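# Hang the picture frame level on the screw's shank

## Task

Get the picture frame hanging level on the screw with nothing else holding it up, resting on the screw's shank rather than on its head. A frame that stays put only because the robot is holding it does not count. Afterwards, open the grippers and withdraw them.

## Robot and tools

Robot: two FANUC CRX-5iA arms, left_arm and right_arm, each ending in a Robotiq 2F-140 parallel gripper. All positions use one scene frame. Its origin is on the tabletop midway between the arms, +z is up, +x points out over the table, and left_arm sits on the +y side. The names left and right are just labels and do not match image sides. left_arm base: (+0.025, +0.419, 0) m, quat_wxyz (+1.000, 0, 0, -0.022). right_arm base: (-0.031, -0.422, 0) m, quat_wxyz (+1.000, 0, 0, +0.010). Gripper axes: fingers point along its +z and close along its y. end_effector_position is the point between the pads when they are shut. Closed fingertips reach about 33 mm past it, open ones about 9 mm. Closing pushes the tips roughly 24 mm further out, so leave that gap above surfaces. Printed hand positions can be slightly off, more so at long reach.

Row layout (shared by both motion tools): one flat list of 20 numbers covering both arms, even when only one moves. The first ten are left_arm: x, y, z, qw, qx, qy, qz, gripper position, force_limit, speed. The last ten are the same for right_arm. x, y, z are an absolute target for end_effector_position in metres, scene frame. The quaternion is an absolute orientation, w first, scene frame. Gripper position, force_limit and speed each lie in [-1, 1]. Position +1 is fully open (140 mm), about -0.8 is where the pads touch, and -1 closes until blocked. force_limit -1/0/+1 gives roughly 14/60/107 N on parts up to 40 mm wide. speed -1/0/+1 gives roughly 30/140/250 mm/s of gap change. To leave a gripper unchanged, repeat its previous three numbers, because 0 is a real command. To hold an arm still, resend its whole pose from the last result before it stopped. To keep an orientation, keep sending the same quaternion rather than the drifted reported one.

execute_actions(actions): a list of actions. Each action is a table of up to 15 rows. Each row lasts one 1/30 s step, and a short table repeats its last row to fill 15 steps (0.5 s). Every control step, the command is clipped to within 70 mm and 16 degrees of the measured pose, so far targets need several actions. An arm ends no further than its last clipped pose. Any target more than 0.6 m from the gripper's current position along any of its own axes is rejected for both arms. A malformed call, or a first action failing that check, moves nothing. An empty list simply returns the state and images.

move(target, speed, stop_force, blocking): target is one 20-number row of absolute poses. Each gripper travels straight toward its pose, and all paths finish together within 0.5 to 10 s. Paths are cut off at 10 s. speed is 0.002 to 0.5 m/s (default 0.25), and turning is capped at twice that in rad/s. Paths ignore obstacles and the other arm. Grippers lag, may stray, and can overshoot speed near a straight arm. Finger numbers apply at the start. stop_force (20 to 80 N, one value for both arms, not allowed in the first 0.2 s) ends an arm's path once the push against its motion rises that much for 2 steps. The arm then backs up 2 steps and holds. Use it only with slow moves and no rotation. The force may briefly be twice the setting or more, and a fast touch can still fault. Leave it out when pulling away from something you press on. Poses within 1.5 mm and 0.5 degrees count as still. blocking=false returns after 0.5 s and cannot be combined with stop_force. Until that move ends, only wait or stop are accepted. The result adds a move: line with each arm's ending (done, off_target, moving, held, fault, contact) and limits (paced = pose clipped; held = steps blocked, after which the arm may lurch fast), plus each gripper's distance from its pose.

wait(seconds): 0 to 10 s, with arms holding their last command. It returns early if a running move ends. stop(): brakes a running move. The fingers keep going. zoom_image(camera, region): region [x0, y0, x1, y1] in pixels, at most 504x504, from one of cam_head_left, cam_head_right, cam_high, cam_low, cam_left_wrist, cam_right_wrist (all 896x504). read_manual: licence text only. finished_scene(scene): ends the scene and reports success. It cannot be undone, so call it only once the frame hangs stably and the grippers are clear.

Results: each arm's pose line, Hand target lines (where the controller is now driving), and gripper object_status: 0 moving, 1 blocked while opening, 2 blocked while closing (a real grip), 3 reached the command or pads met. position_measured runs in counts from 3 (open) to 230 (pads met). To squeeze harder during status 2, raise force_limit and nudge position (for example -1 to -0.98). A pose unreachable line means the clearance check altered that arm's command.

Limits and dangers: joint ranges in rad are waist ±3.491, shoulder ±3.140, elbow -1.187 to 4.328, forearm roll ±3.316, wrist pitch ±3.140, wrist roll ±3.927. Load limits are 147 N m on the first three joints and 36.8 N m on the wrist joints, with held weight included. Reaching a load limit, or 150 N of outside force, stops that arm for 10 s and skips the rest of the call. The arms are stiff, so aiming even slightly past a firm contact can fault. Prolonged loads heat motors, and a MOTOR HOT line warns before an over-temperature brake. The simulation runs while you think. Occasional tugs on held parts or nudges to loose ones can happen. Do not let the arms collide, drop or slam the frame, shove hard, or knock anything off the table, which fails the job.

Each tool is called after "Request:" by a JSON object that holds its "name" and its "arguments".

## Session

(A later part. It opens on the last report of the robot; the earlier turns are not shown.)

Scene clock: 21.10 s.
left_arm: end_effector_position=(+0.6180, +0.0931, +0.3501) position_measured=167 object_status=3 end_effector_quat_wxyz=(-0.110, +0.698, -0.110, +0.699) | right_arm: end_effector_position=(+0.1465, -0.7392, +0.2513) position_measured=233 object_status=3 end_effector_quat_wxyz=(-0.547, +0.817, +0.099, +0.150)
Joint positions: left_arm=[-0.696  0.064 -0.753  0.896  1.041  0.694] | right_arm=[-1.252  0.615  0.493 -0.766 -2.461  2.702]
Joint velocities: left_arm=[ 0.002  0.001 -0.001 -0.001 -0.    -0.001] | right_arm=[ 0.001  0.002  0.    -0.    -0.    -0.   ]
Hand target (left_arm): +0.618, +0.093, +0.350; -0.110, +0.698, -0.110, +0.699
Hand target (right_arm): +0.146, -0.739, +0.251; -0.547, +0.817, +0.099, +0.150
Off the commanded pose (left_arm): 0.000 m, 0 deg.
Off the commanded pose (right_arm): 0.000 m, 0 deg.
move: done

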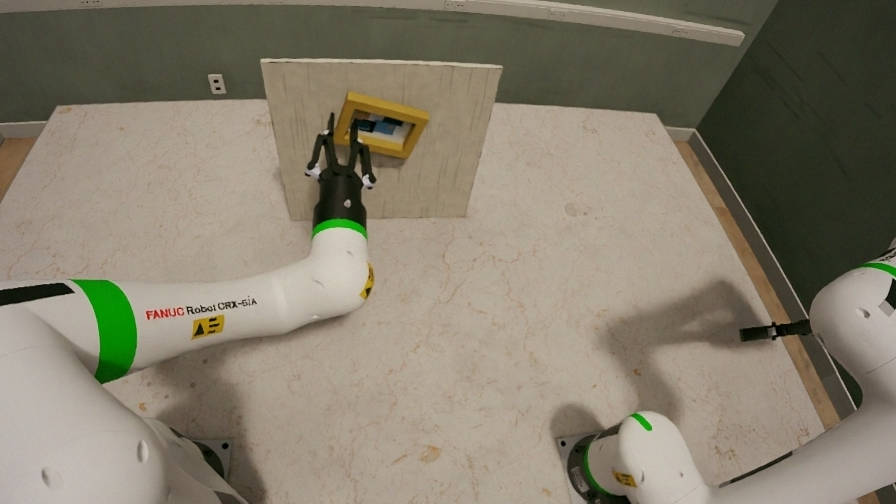

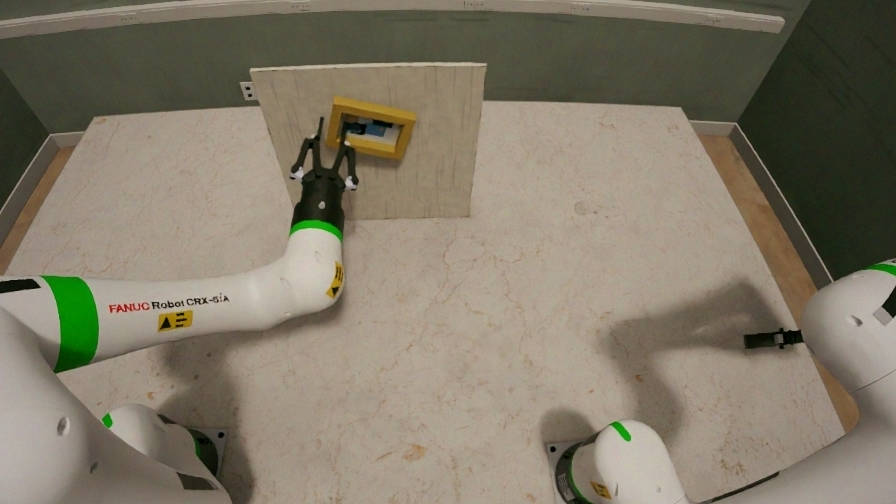

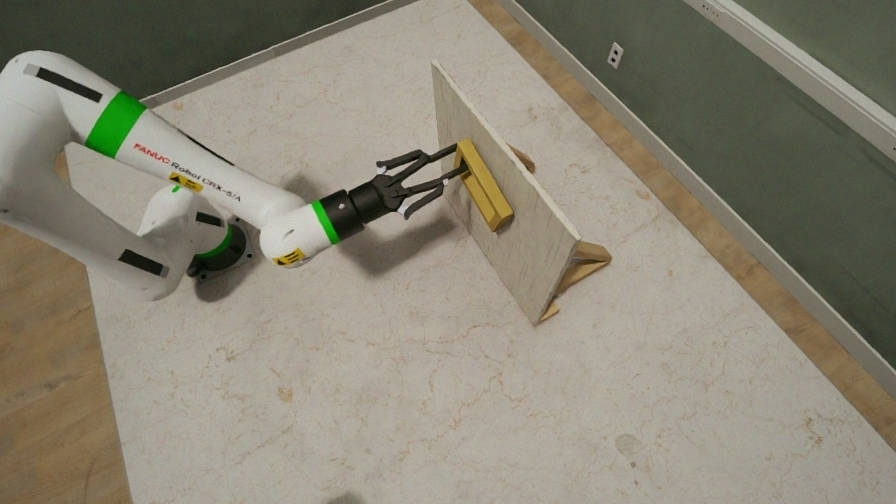

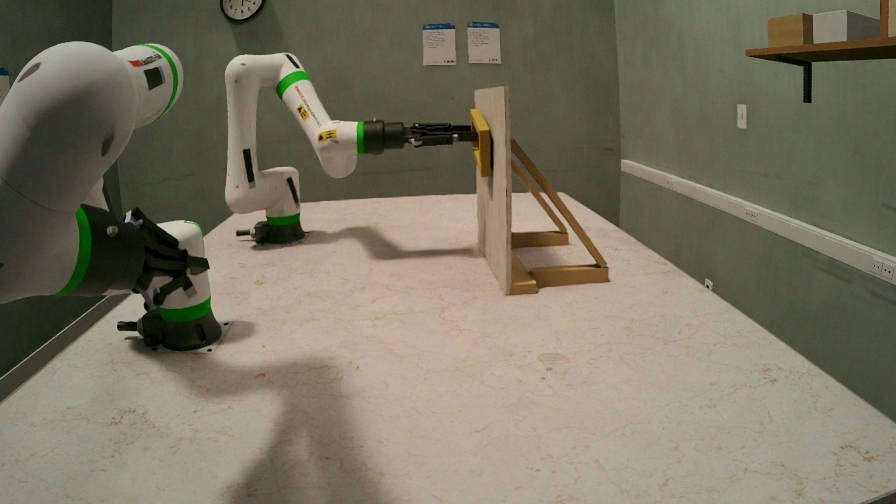

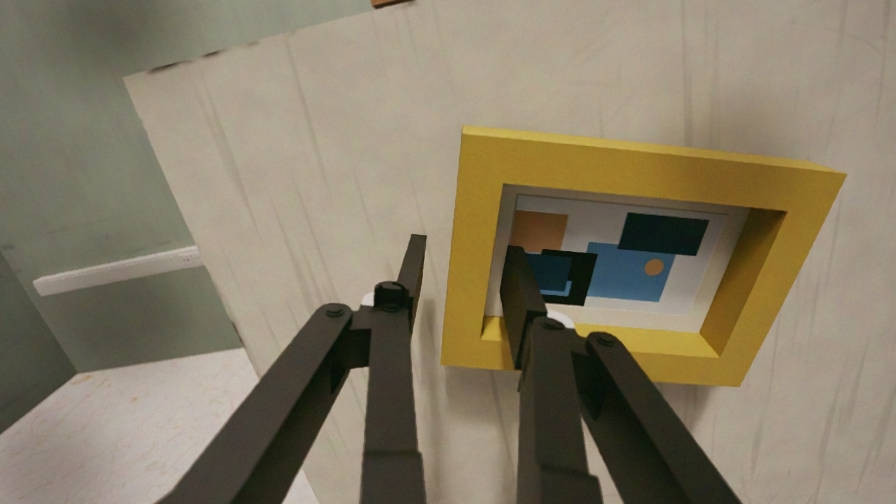

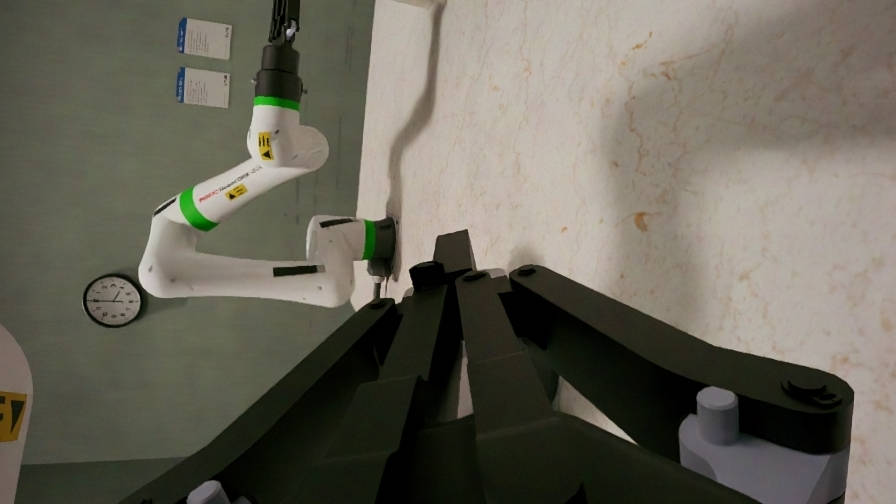

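Request:
{"name": "move", "arguments": {"target": [0.619,0.091,0.349,-0.11,0.698,-0.11,0.698,-1,0,-0.8,0.1465,-0.7392,0.2513,-0.547,0.817,0.099,0.15,-1,0,0], "speed": 0.02}}

Request:
{"name": "move", "arguments": {"target": [0.619,0.088,0.358,-0.11,0.698,-0.11,0.698,-1,0,-0.8,0.1465,-0.7392,0.2513,-0.547,0.817,0.099,0.15,-1,0,0], "speed": 0.02}}

Request:
{"name": "move", "arguments": {"target": [0.619,0.0945,0.342,0,0.707,0,0.707,-1,0,-0.8,0.1465,-0.7392,0.2513,-0.547,0.817,0.099,0.15,-1,0,0], "speed": 0.08}}

Request:
{"name": "move", "arguments": {"target": [0.619,0.0945,0.331,0,0.707,0,0.707,-1,0,-0.8,0.1465,-0.7392,0.2513,-0.547,0.817,0.099,0.15,-1,0,0], "speed": 0.006, "stop_force": 20}}

Request:
{"name": "zoom_image", "arguments": {"camera": "cam_low", "region": [400,80,540,190]}}

Scene clock: 26.57 s.
left_arm: end_effector_position=(+0.6190, +0.0910, +0.3490) position_measured=204 object_status=2 end_effector_quat_wxyz=(-0.110, +0.698, -0.110, +0.699) | right_arm: end_effector_position=(+0.1465, -0.7392, +0.2513) position_measured=233 object_status=3 end_effector_quat_wxyz=(-0.547, +0.817, +0.099, +0.150)
Joint positions: left_arm=[-0.699  0.071 -0.749  0.898  1.044  0.695] | right_arm=[-1.252  0.615  0.493 -0.766 -2.461  2.702]
Joint velocities: left_arm=[0.    0.    0.    0.    0.    0.001] | right_arm=[-0.001  0.002 -0.    -0.001 -0.     0.   ]
Hand target (left_arm): +0.619, +0.091, +0.349; -0.110, +0.698, -0.110, +0.698
Hand target (right_arm): +0.146, -0.739, +0.251; -0.547, +0.817, +0.099, +0.150
Off the commanded pose (left_arm): 0.000 m, 0 deg.
Off the commanded pose (right_arm): 0.000 m, 0 deg.
move: done

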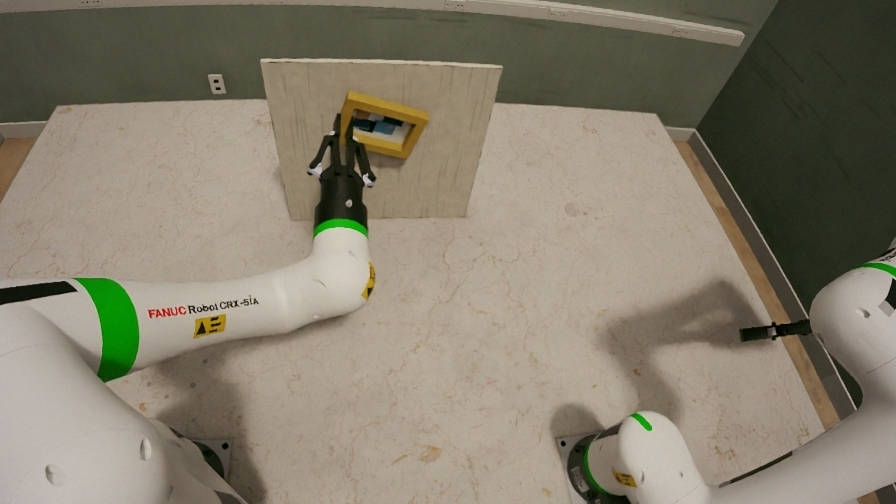

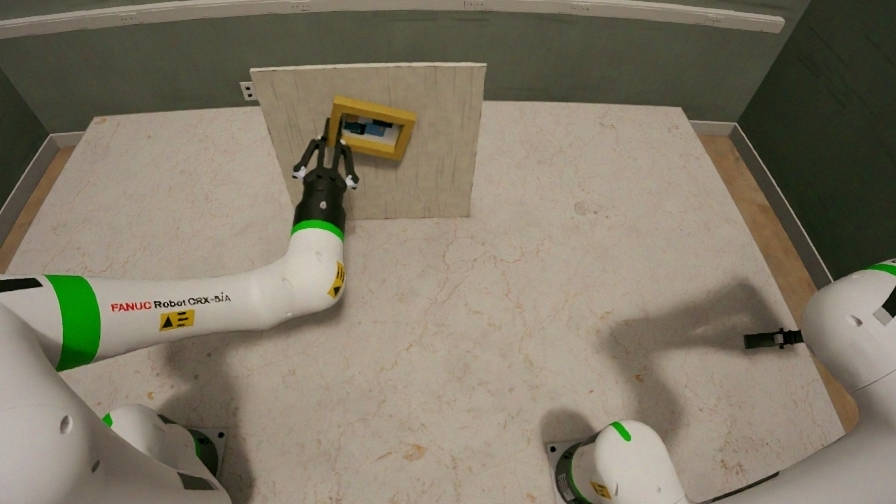

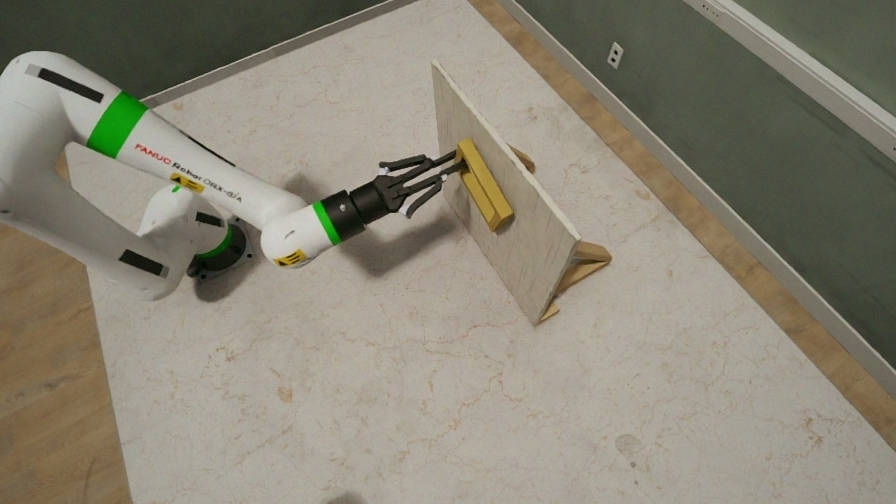

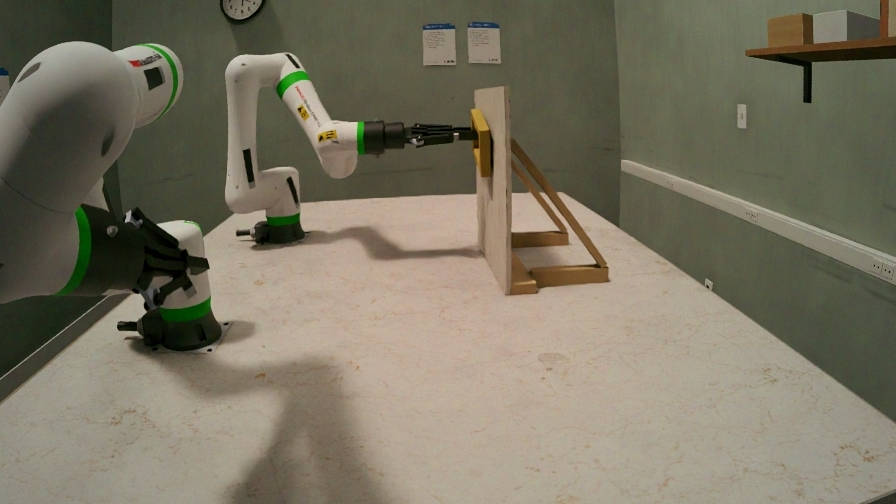

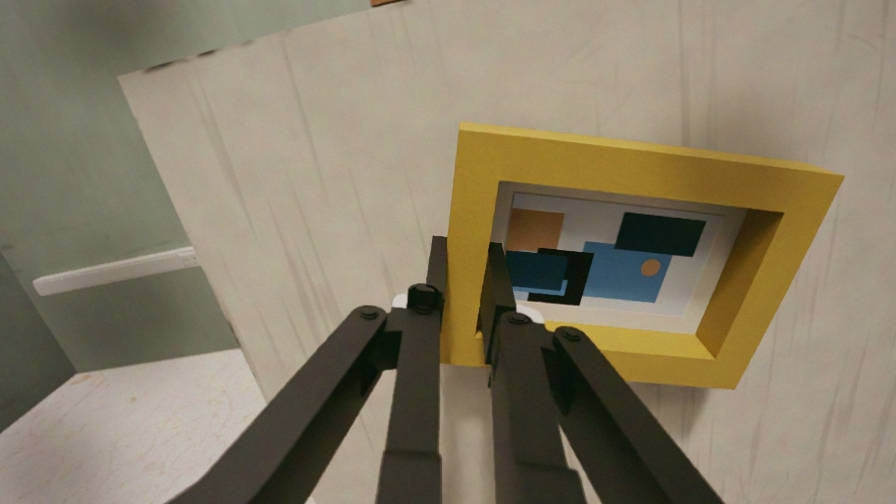

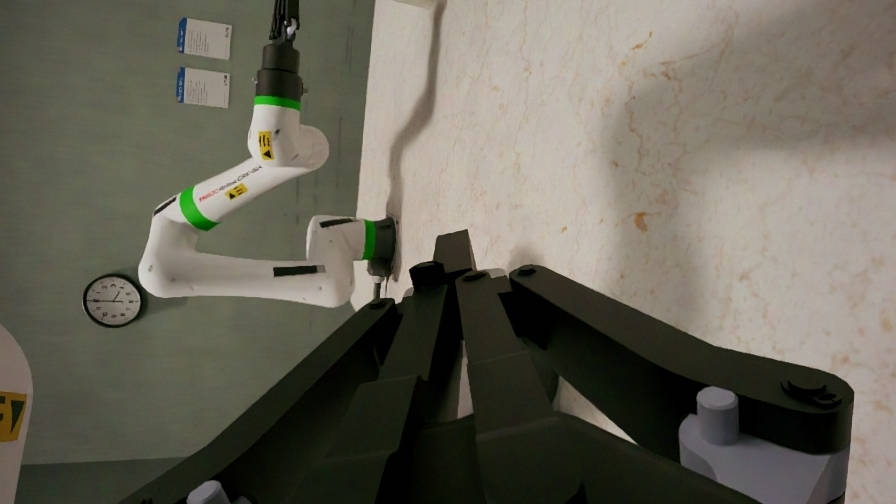

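Scene clock: 27.27 s.
left_arm: end_effector_position=(+0.6190, +0.0880, +0.3580) position_measured=204 object_status=2 end_effector_quat_wxyz=(-0.110, +0.699, -0.110, +0.698) | right_arm: end_effector_position=(+0.1465, -0.7392, +0.2513) position_measured=233 object_status=3 end_effector_quat_wxyz=(-0.547, +0.817, +0.099, +0.150)
Joint positions: left_arm=[-0.71   0.063 -0.736  0.918  1.037  0.671] | right_arm=[-1.252  0.615  0.493 -0.766 -2.461  2.702]
Joint velocities: left_arm=[-0.    -0.    -0.001  0.001 -0.    -0.001] | right_arm=[ 0.    -0.001 -0.001  0.     0.002  0.   ]
Hand target (left_arm): +0.619, +0.088, +0.358; -0.110, +0.699, -0.110, +0.698
Hand target (right_arm): +0.147, -0.739, +0.251; -0.547, +0.817, +0.099, +0.150
Off the commanded pose (left_arm): 0.000 m, 0 deg.
Off the commanded pose (right_arm): 0.000 m, 0 deg.
move: done

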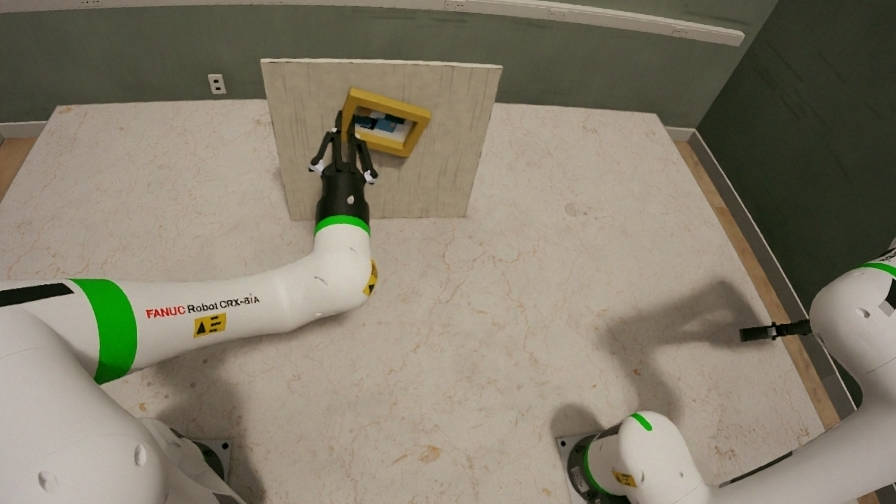

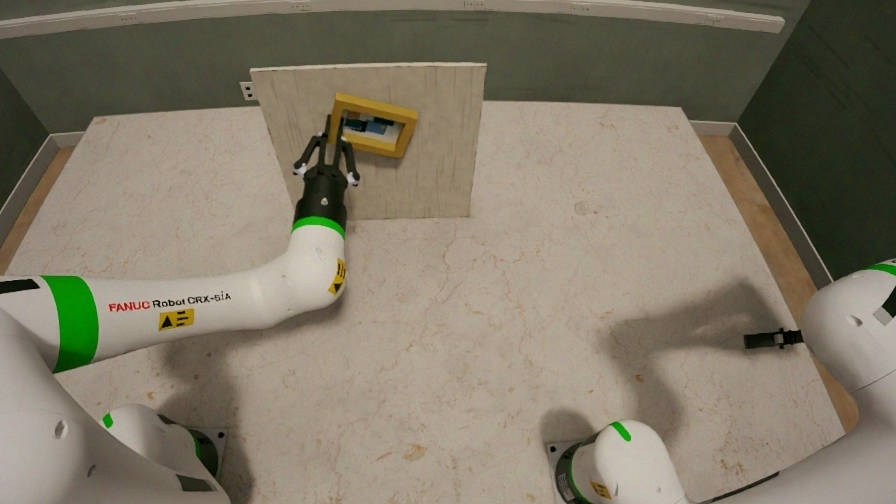

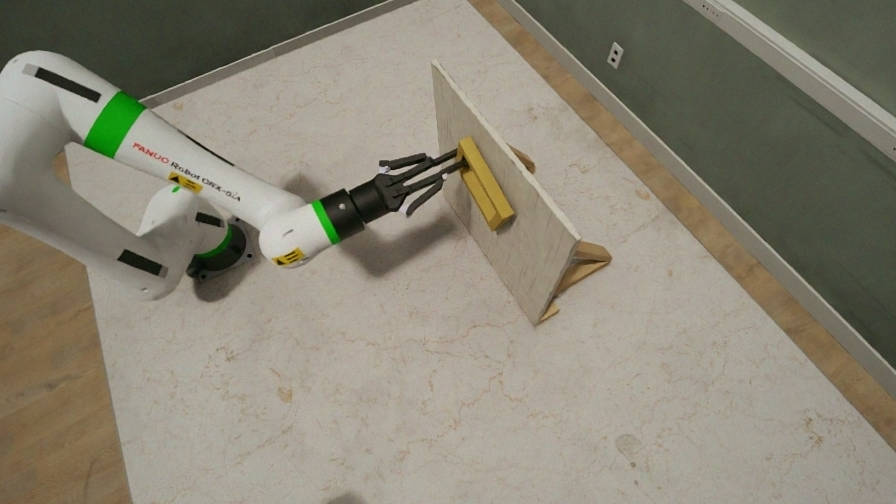

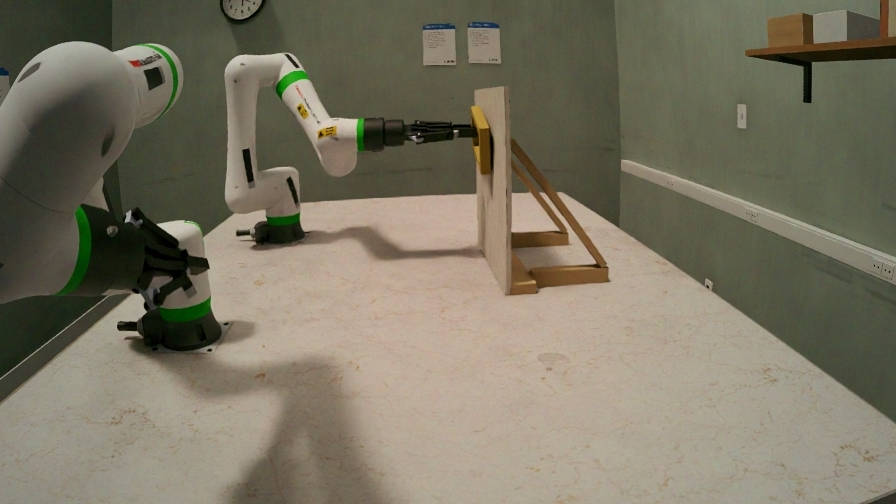

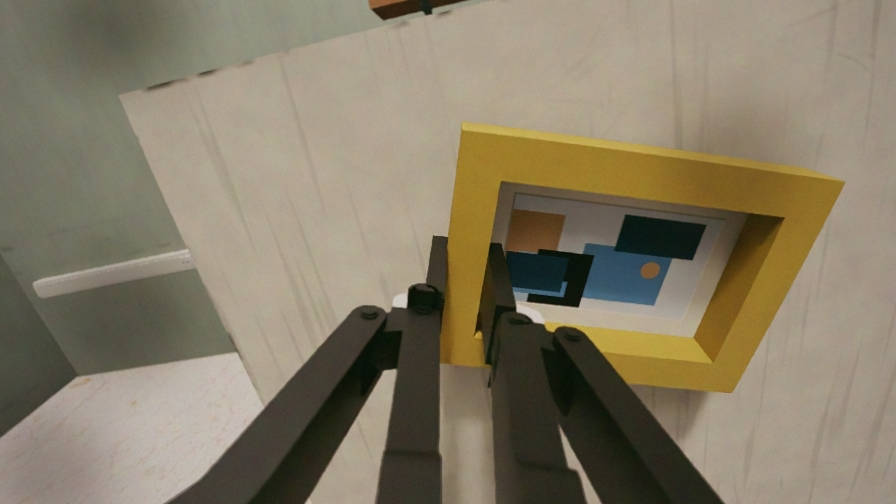

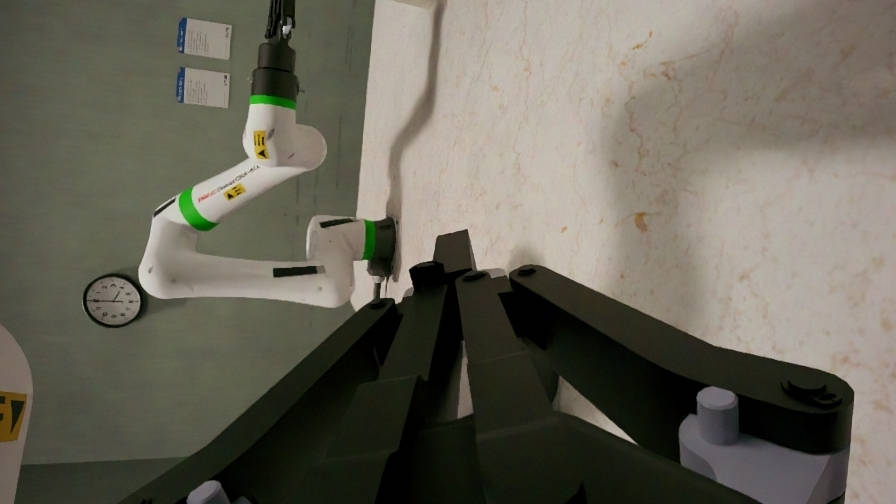

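Scene clock: 29.50 s.
left_arm: end_effector_position=(+0.6190, +0.0945, +0.3420) position_measured=204 object_status=2 end_effector_quat_wxyz=(-0.000, +0.707, +0.000, +0.707) | right_arm: end_effector_position=(+0.1465, -0.7392, +0.2513) position_measured=233 object_status=3 end_effector_quat_wxyz=(-0.547, +0.817, +0.099, +0.150)
Joint positions: left_arm=[-0.688  0.076 -0.76   0.88   1.048  1.028] | right_arm=[-1.252  0.615  0.493 -0.766 -2.461  2.702]
Joint velocities: left_arm=[ 0.002 -0.     0.    -0.001 -0.    -0.   ] | right_arm=[-0.001  0.    -0.001  0.    -0.001  0.   ]
Hand target (left_arm): +0.619, +0.095, +0.342; -0.000, +0.707, +0.000, +0.707
Hand target (right_arm): +0.147, -0.739, +0.251; -0.547, +0.817, +0.099, +0.150
Off the commanded pose (left_arm): 0.000 m, 0 deg.
Off the commanded pose (right_arm): 0.000 m, 0 deg.
move: done

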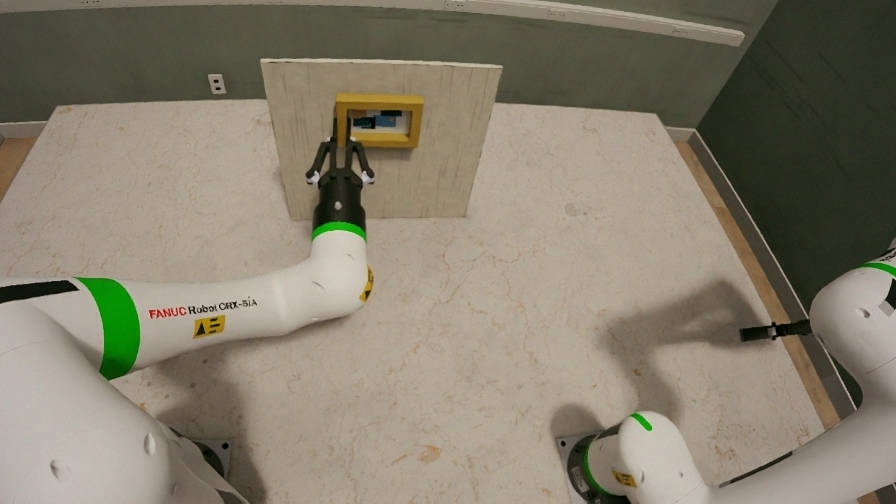

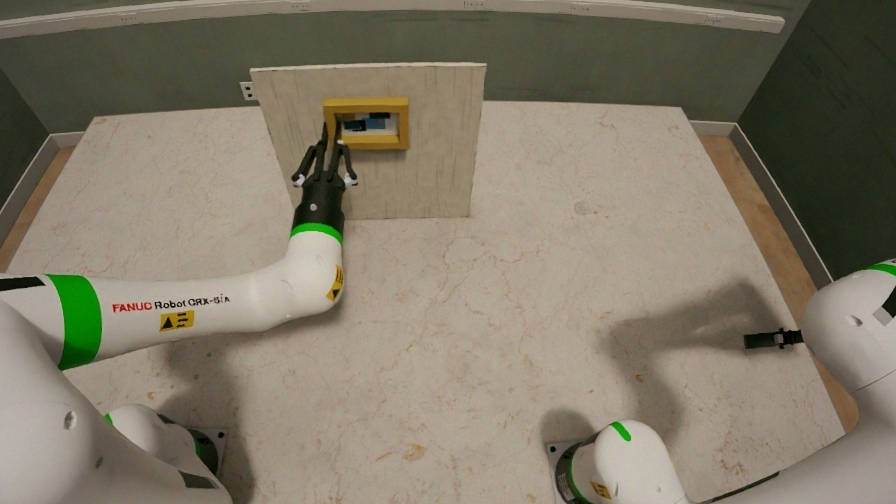

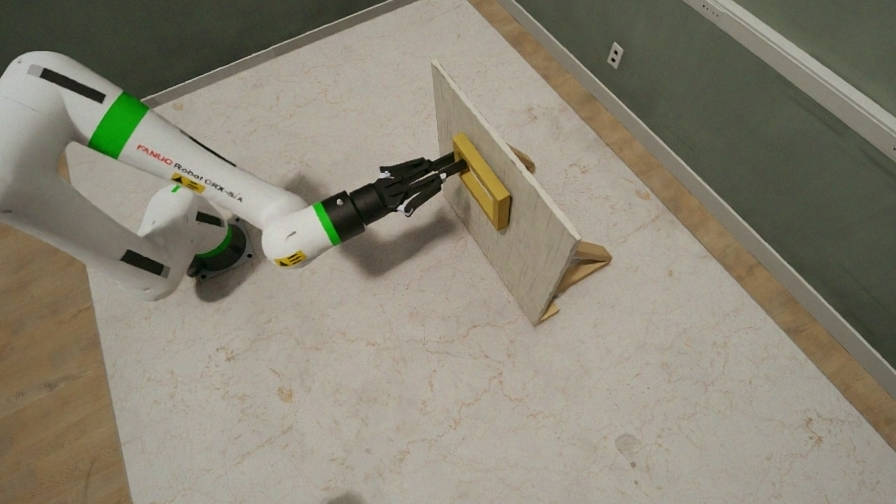

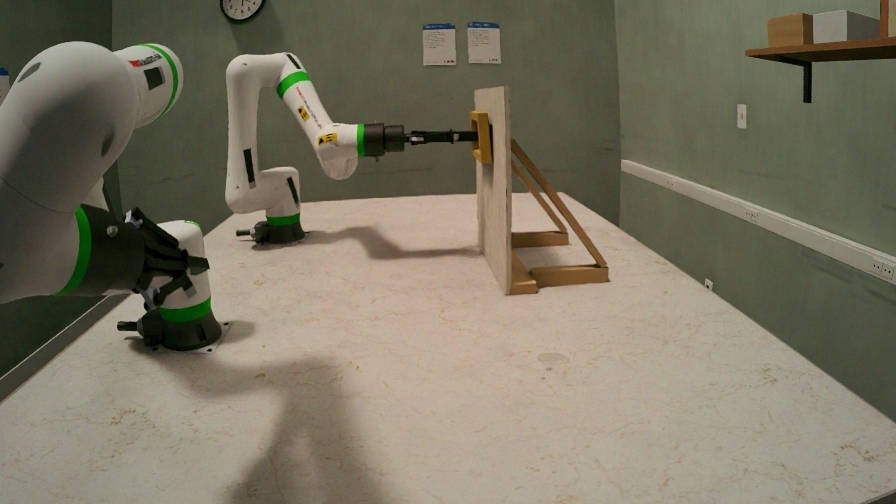

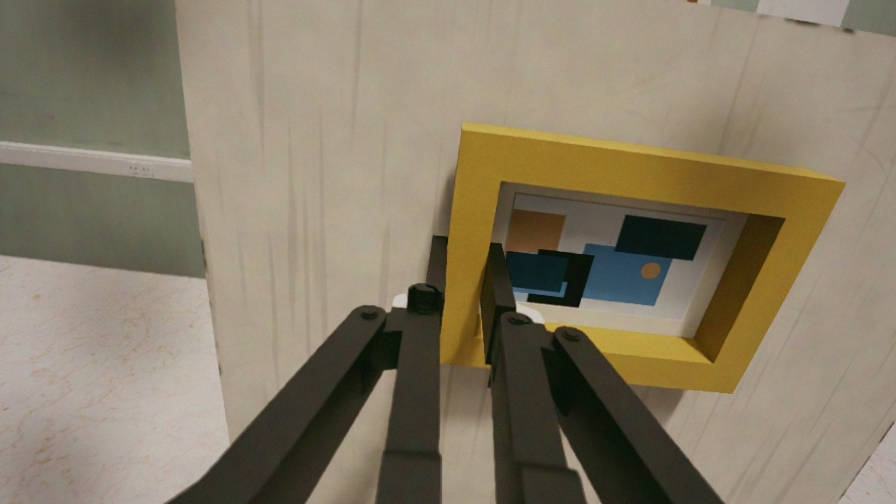

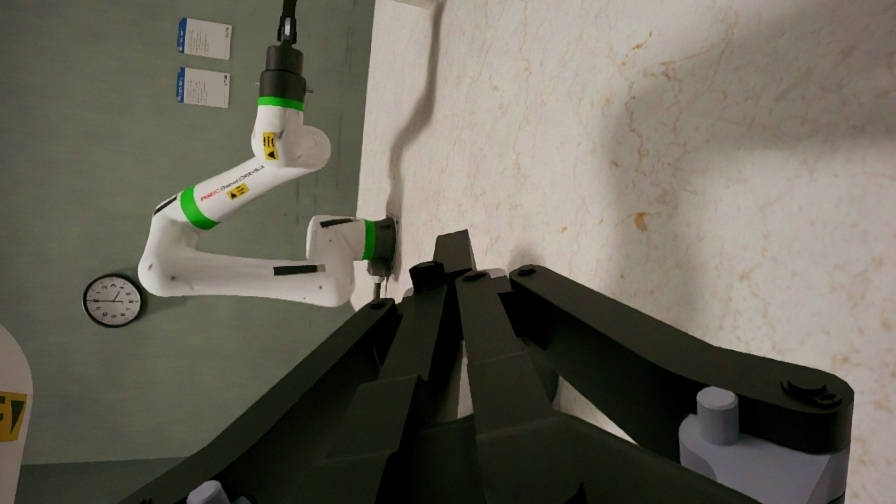

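Scene clock: 31.57 s.
left_arm: end_effector_position=(+0.6190, +0.0945, +0.3310) position_measured=204 object_status=2 end_effector_quat_wxyz=(-0.000, +0.707, +0.000, +0.707) | right_arm: end_effector_position=(+0.1465, -0.7392, +0.2513) position_measured=233 object_status=3 end_effector_quat_wxyz=(-0.547, +0.817, +0.099, +0.150)
Joint positions: left_arm=[-0.684  0.094 -0.768  0.864  1.063  1.053] | right_arm=[-1.252  0.615  0.493 -0.766 -2.461  2.702]
Joint velocities: left_arm=[-0.002  0.    -0.001 -0.     0.001  0.001] | right_arm=[ 0.001  0.    -0.    -0.    -0.001 -0.   ]
Hand target (left_arm): +0.619, +0.095, +0.331; -0.000, +0.707, +0.000, +0.707
Hand target (right_arm): +0.146, -0.739, +0.251; -0.547, +0.817, +0.099, +0.150
Off the commanded pose (left_arm): 0.000 m, 0 deg.
Off the commanded pose (right_arm): 0.000 m, 0 deg.
move: done

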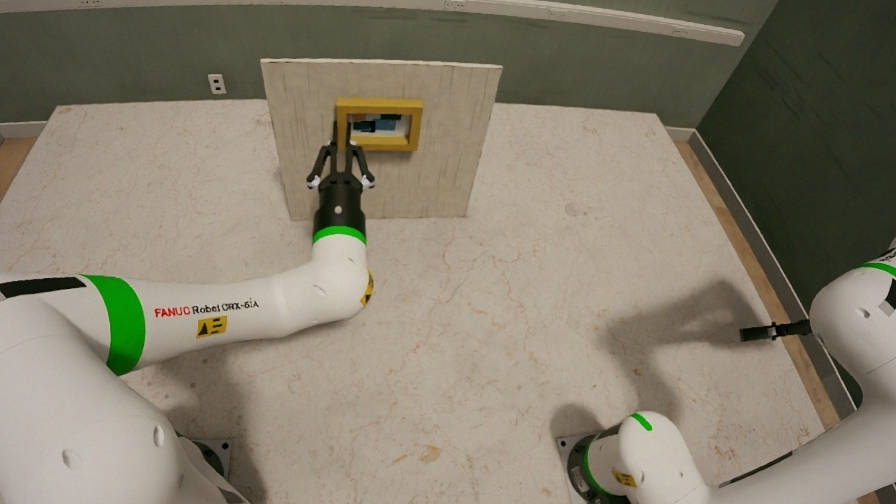

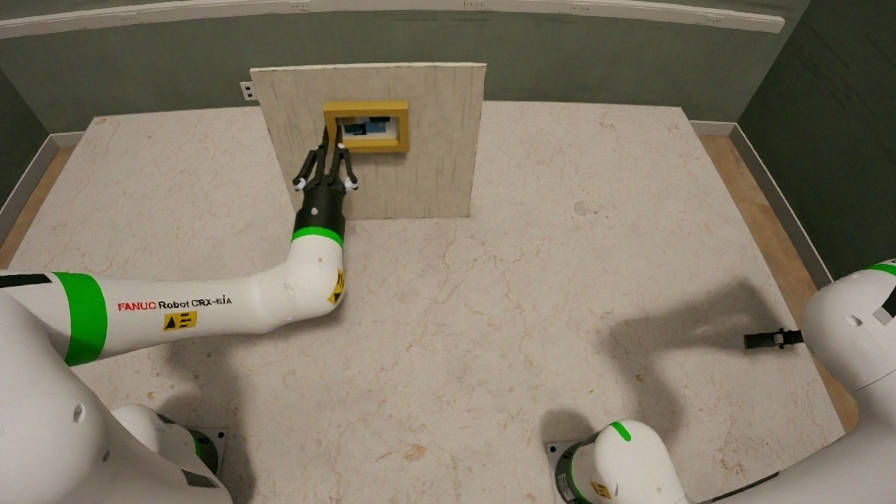

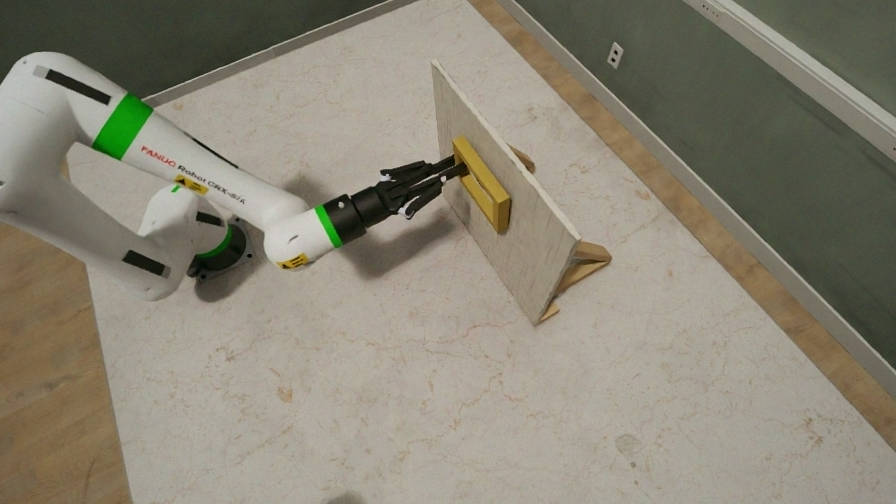

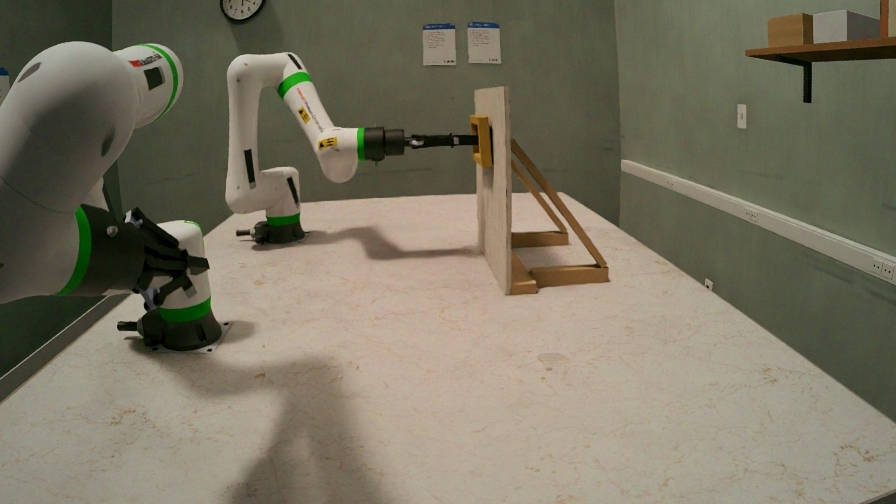

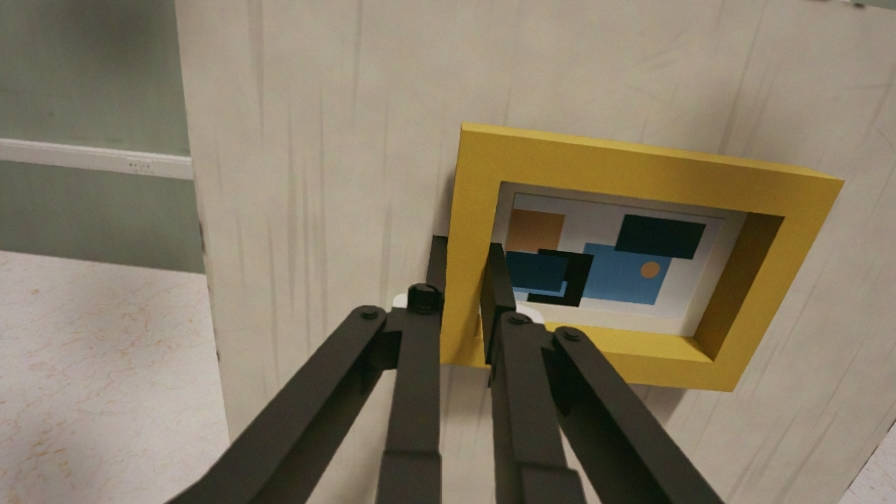

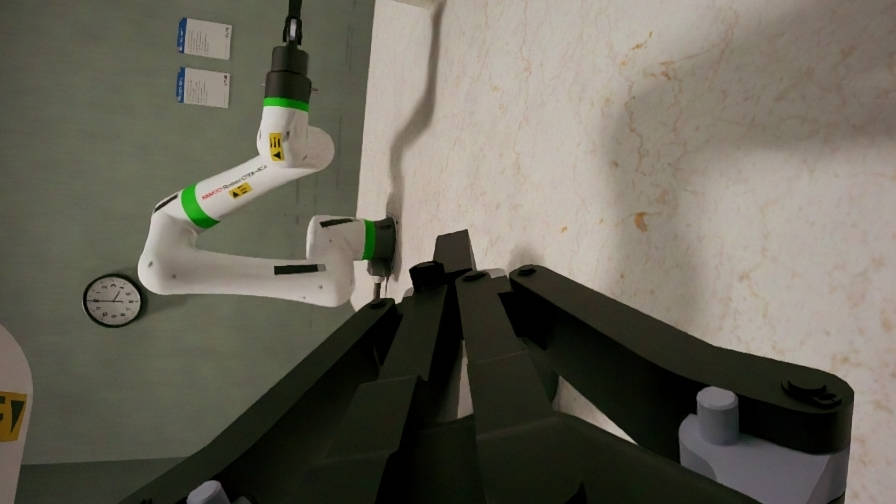

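Region (400, 80, 540, 190) of cam_low's 896x504 image, scaled by 3.600, with more detail than that image has; it fills the top 396 rows of this view, and the rest is white.

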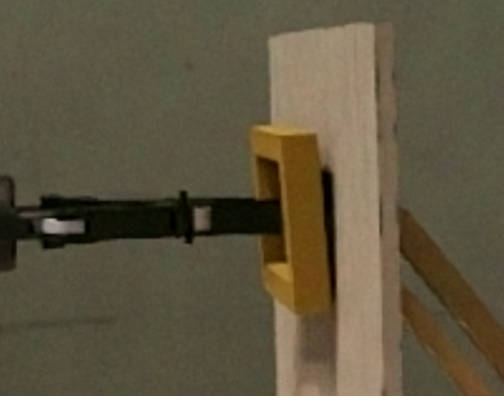

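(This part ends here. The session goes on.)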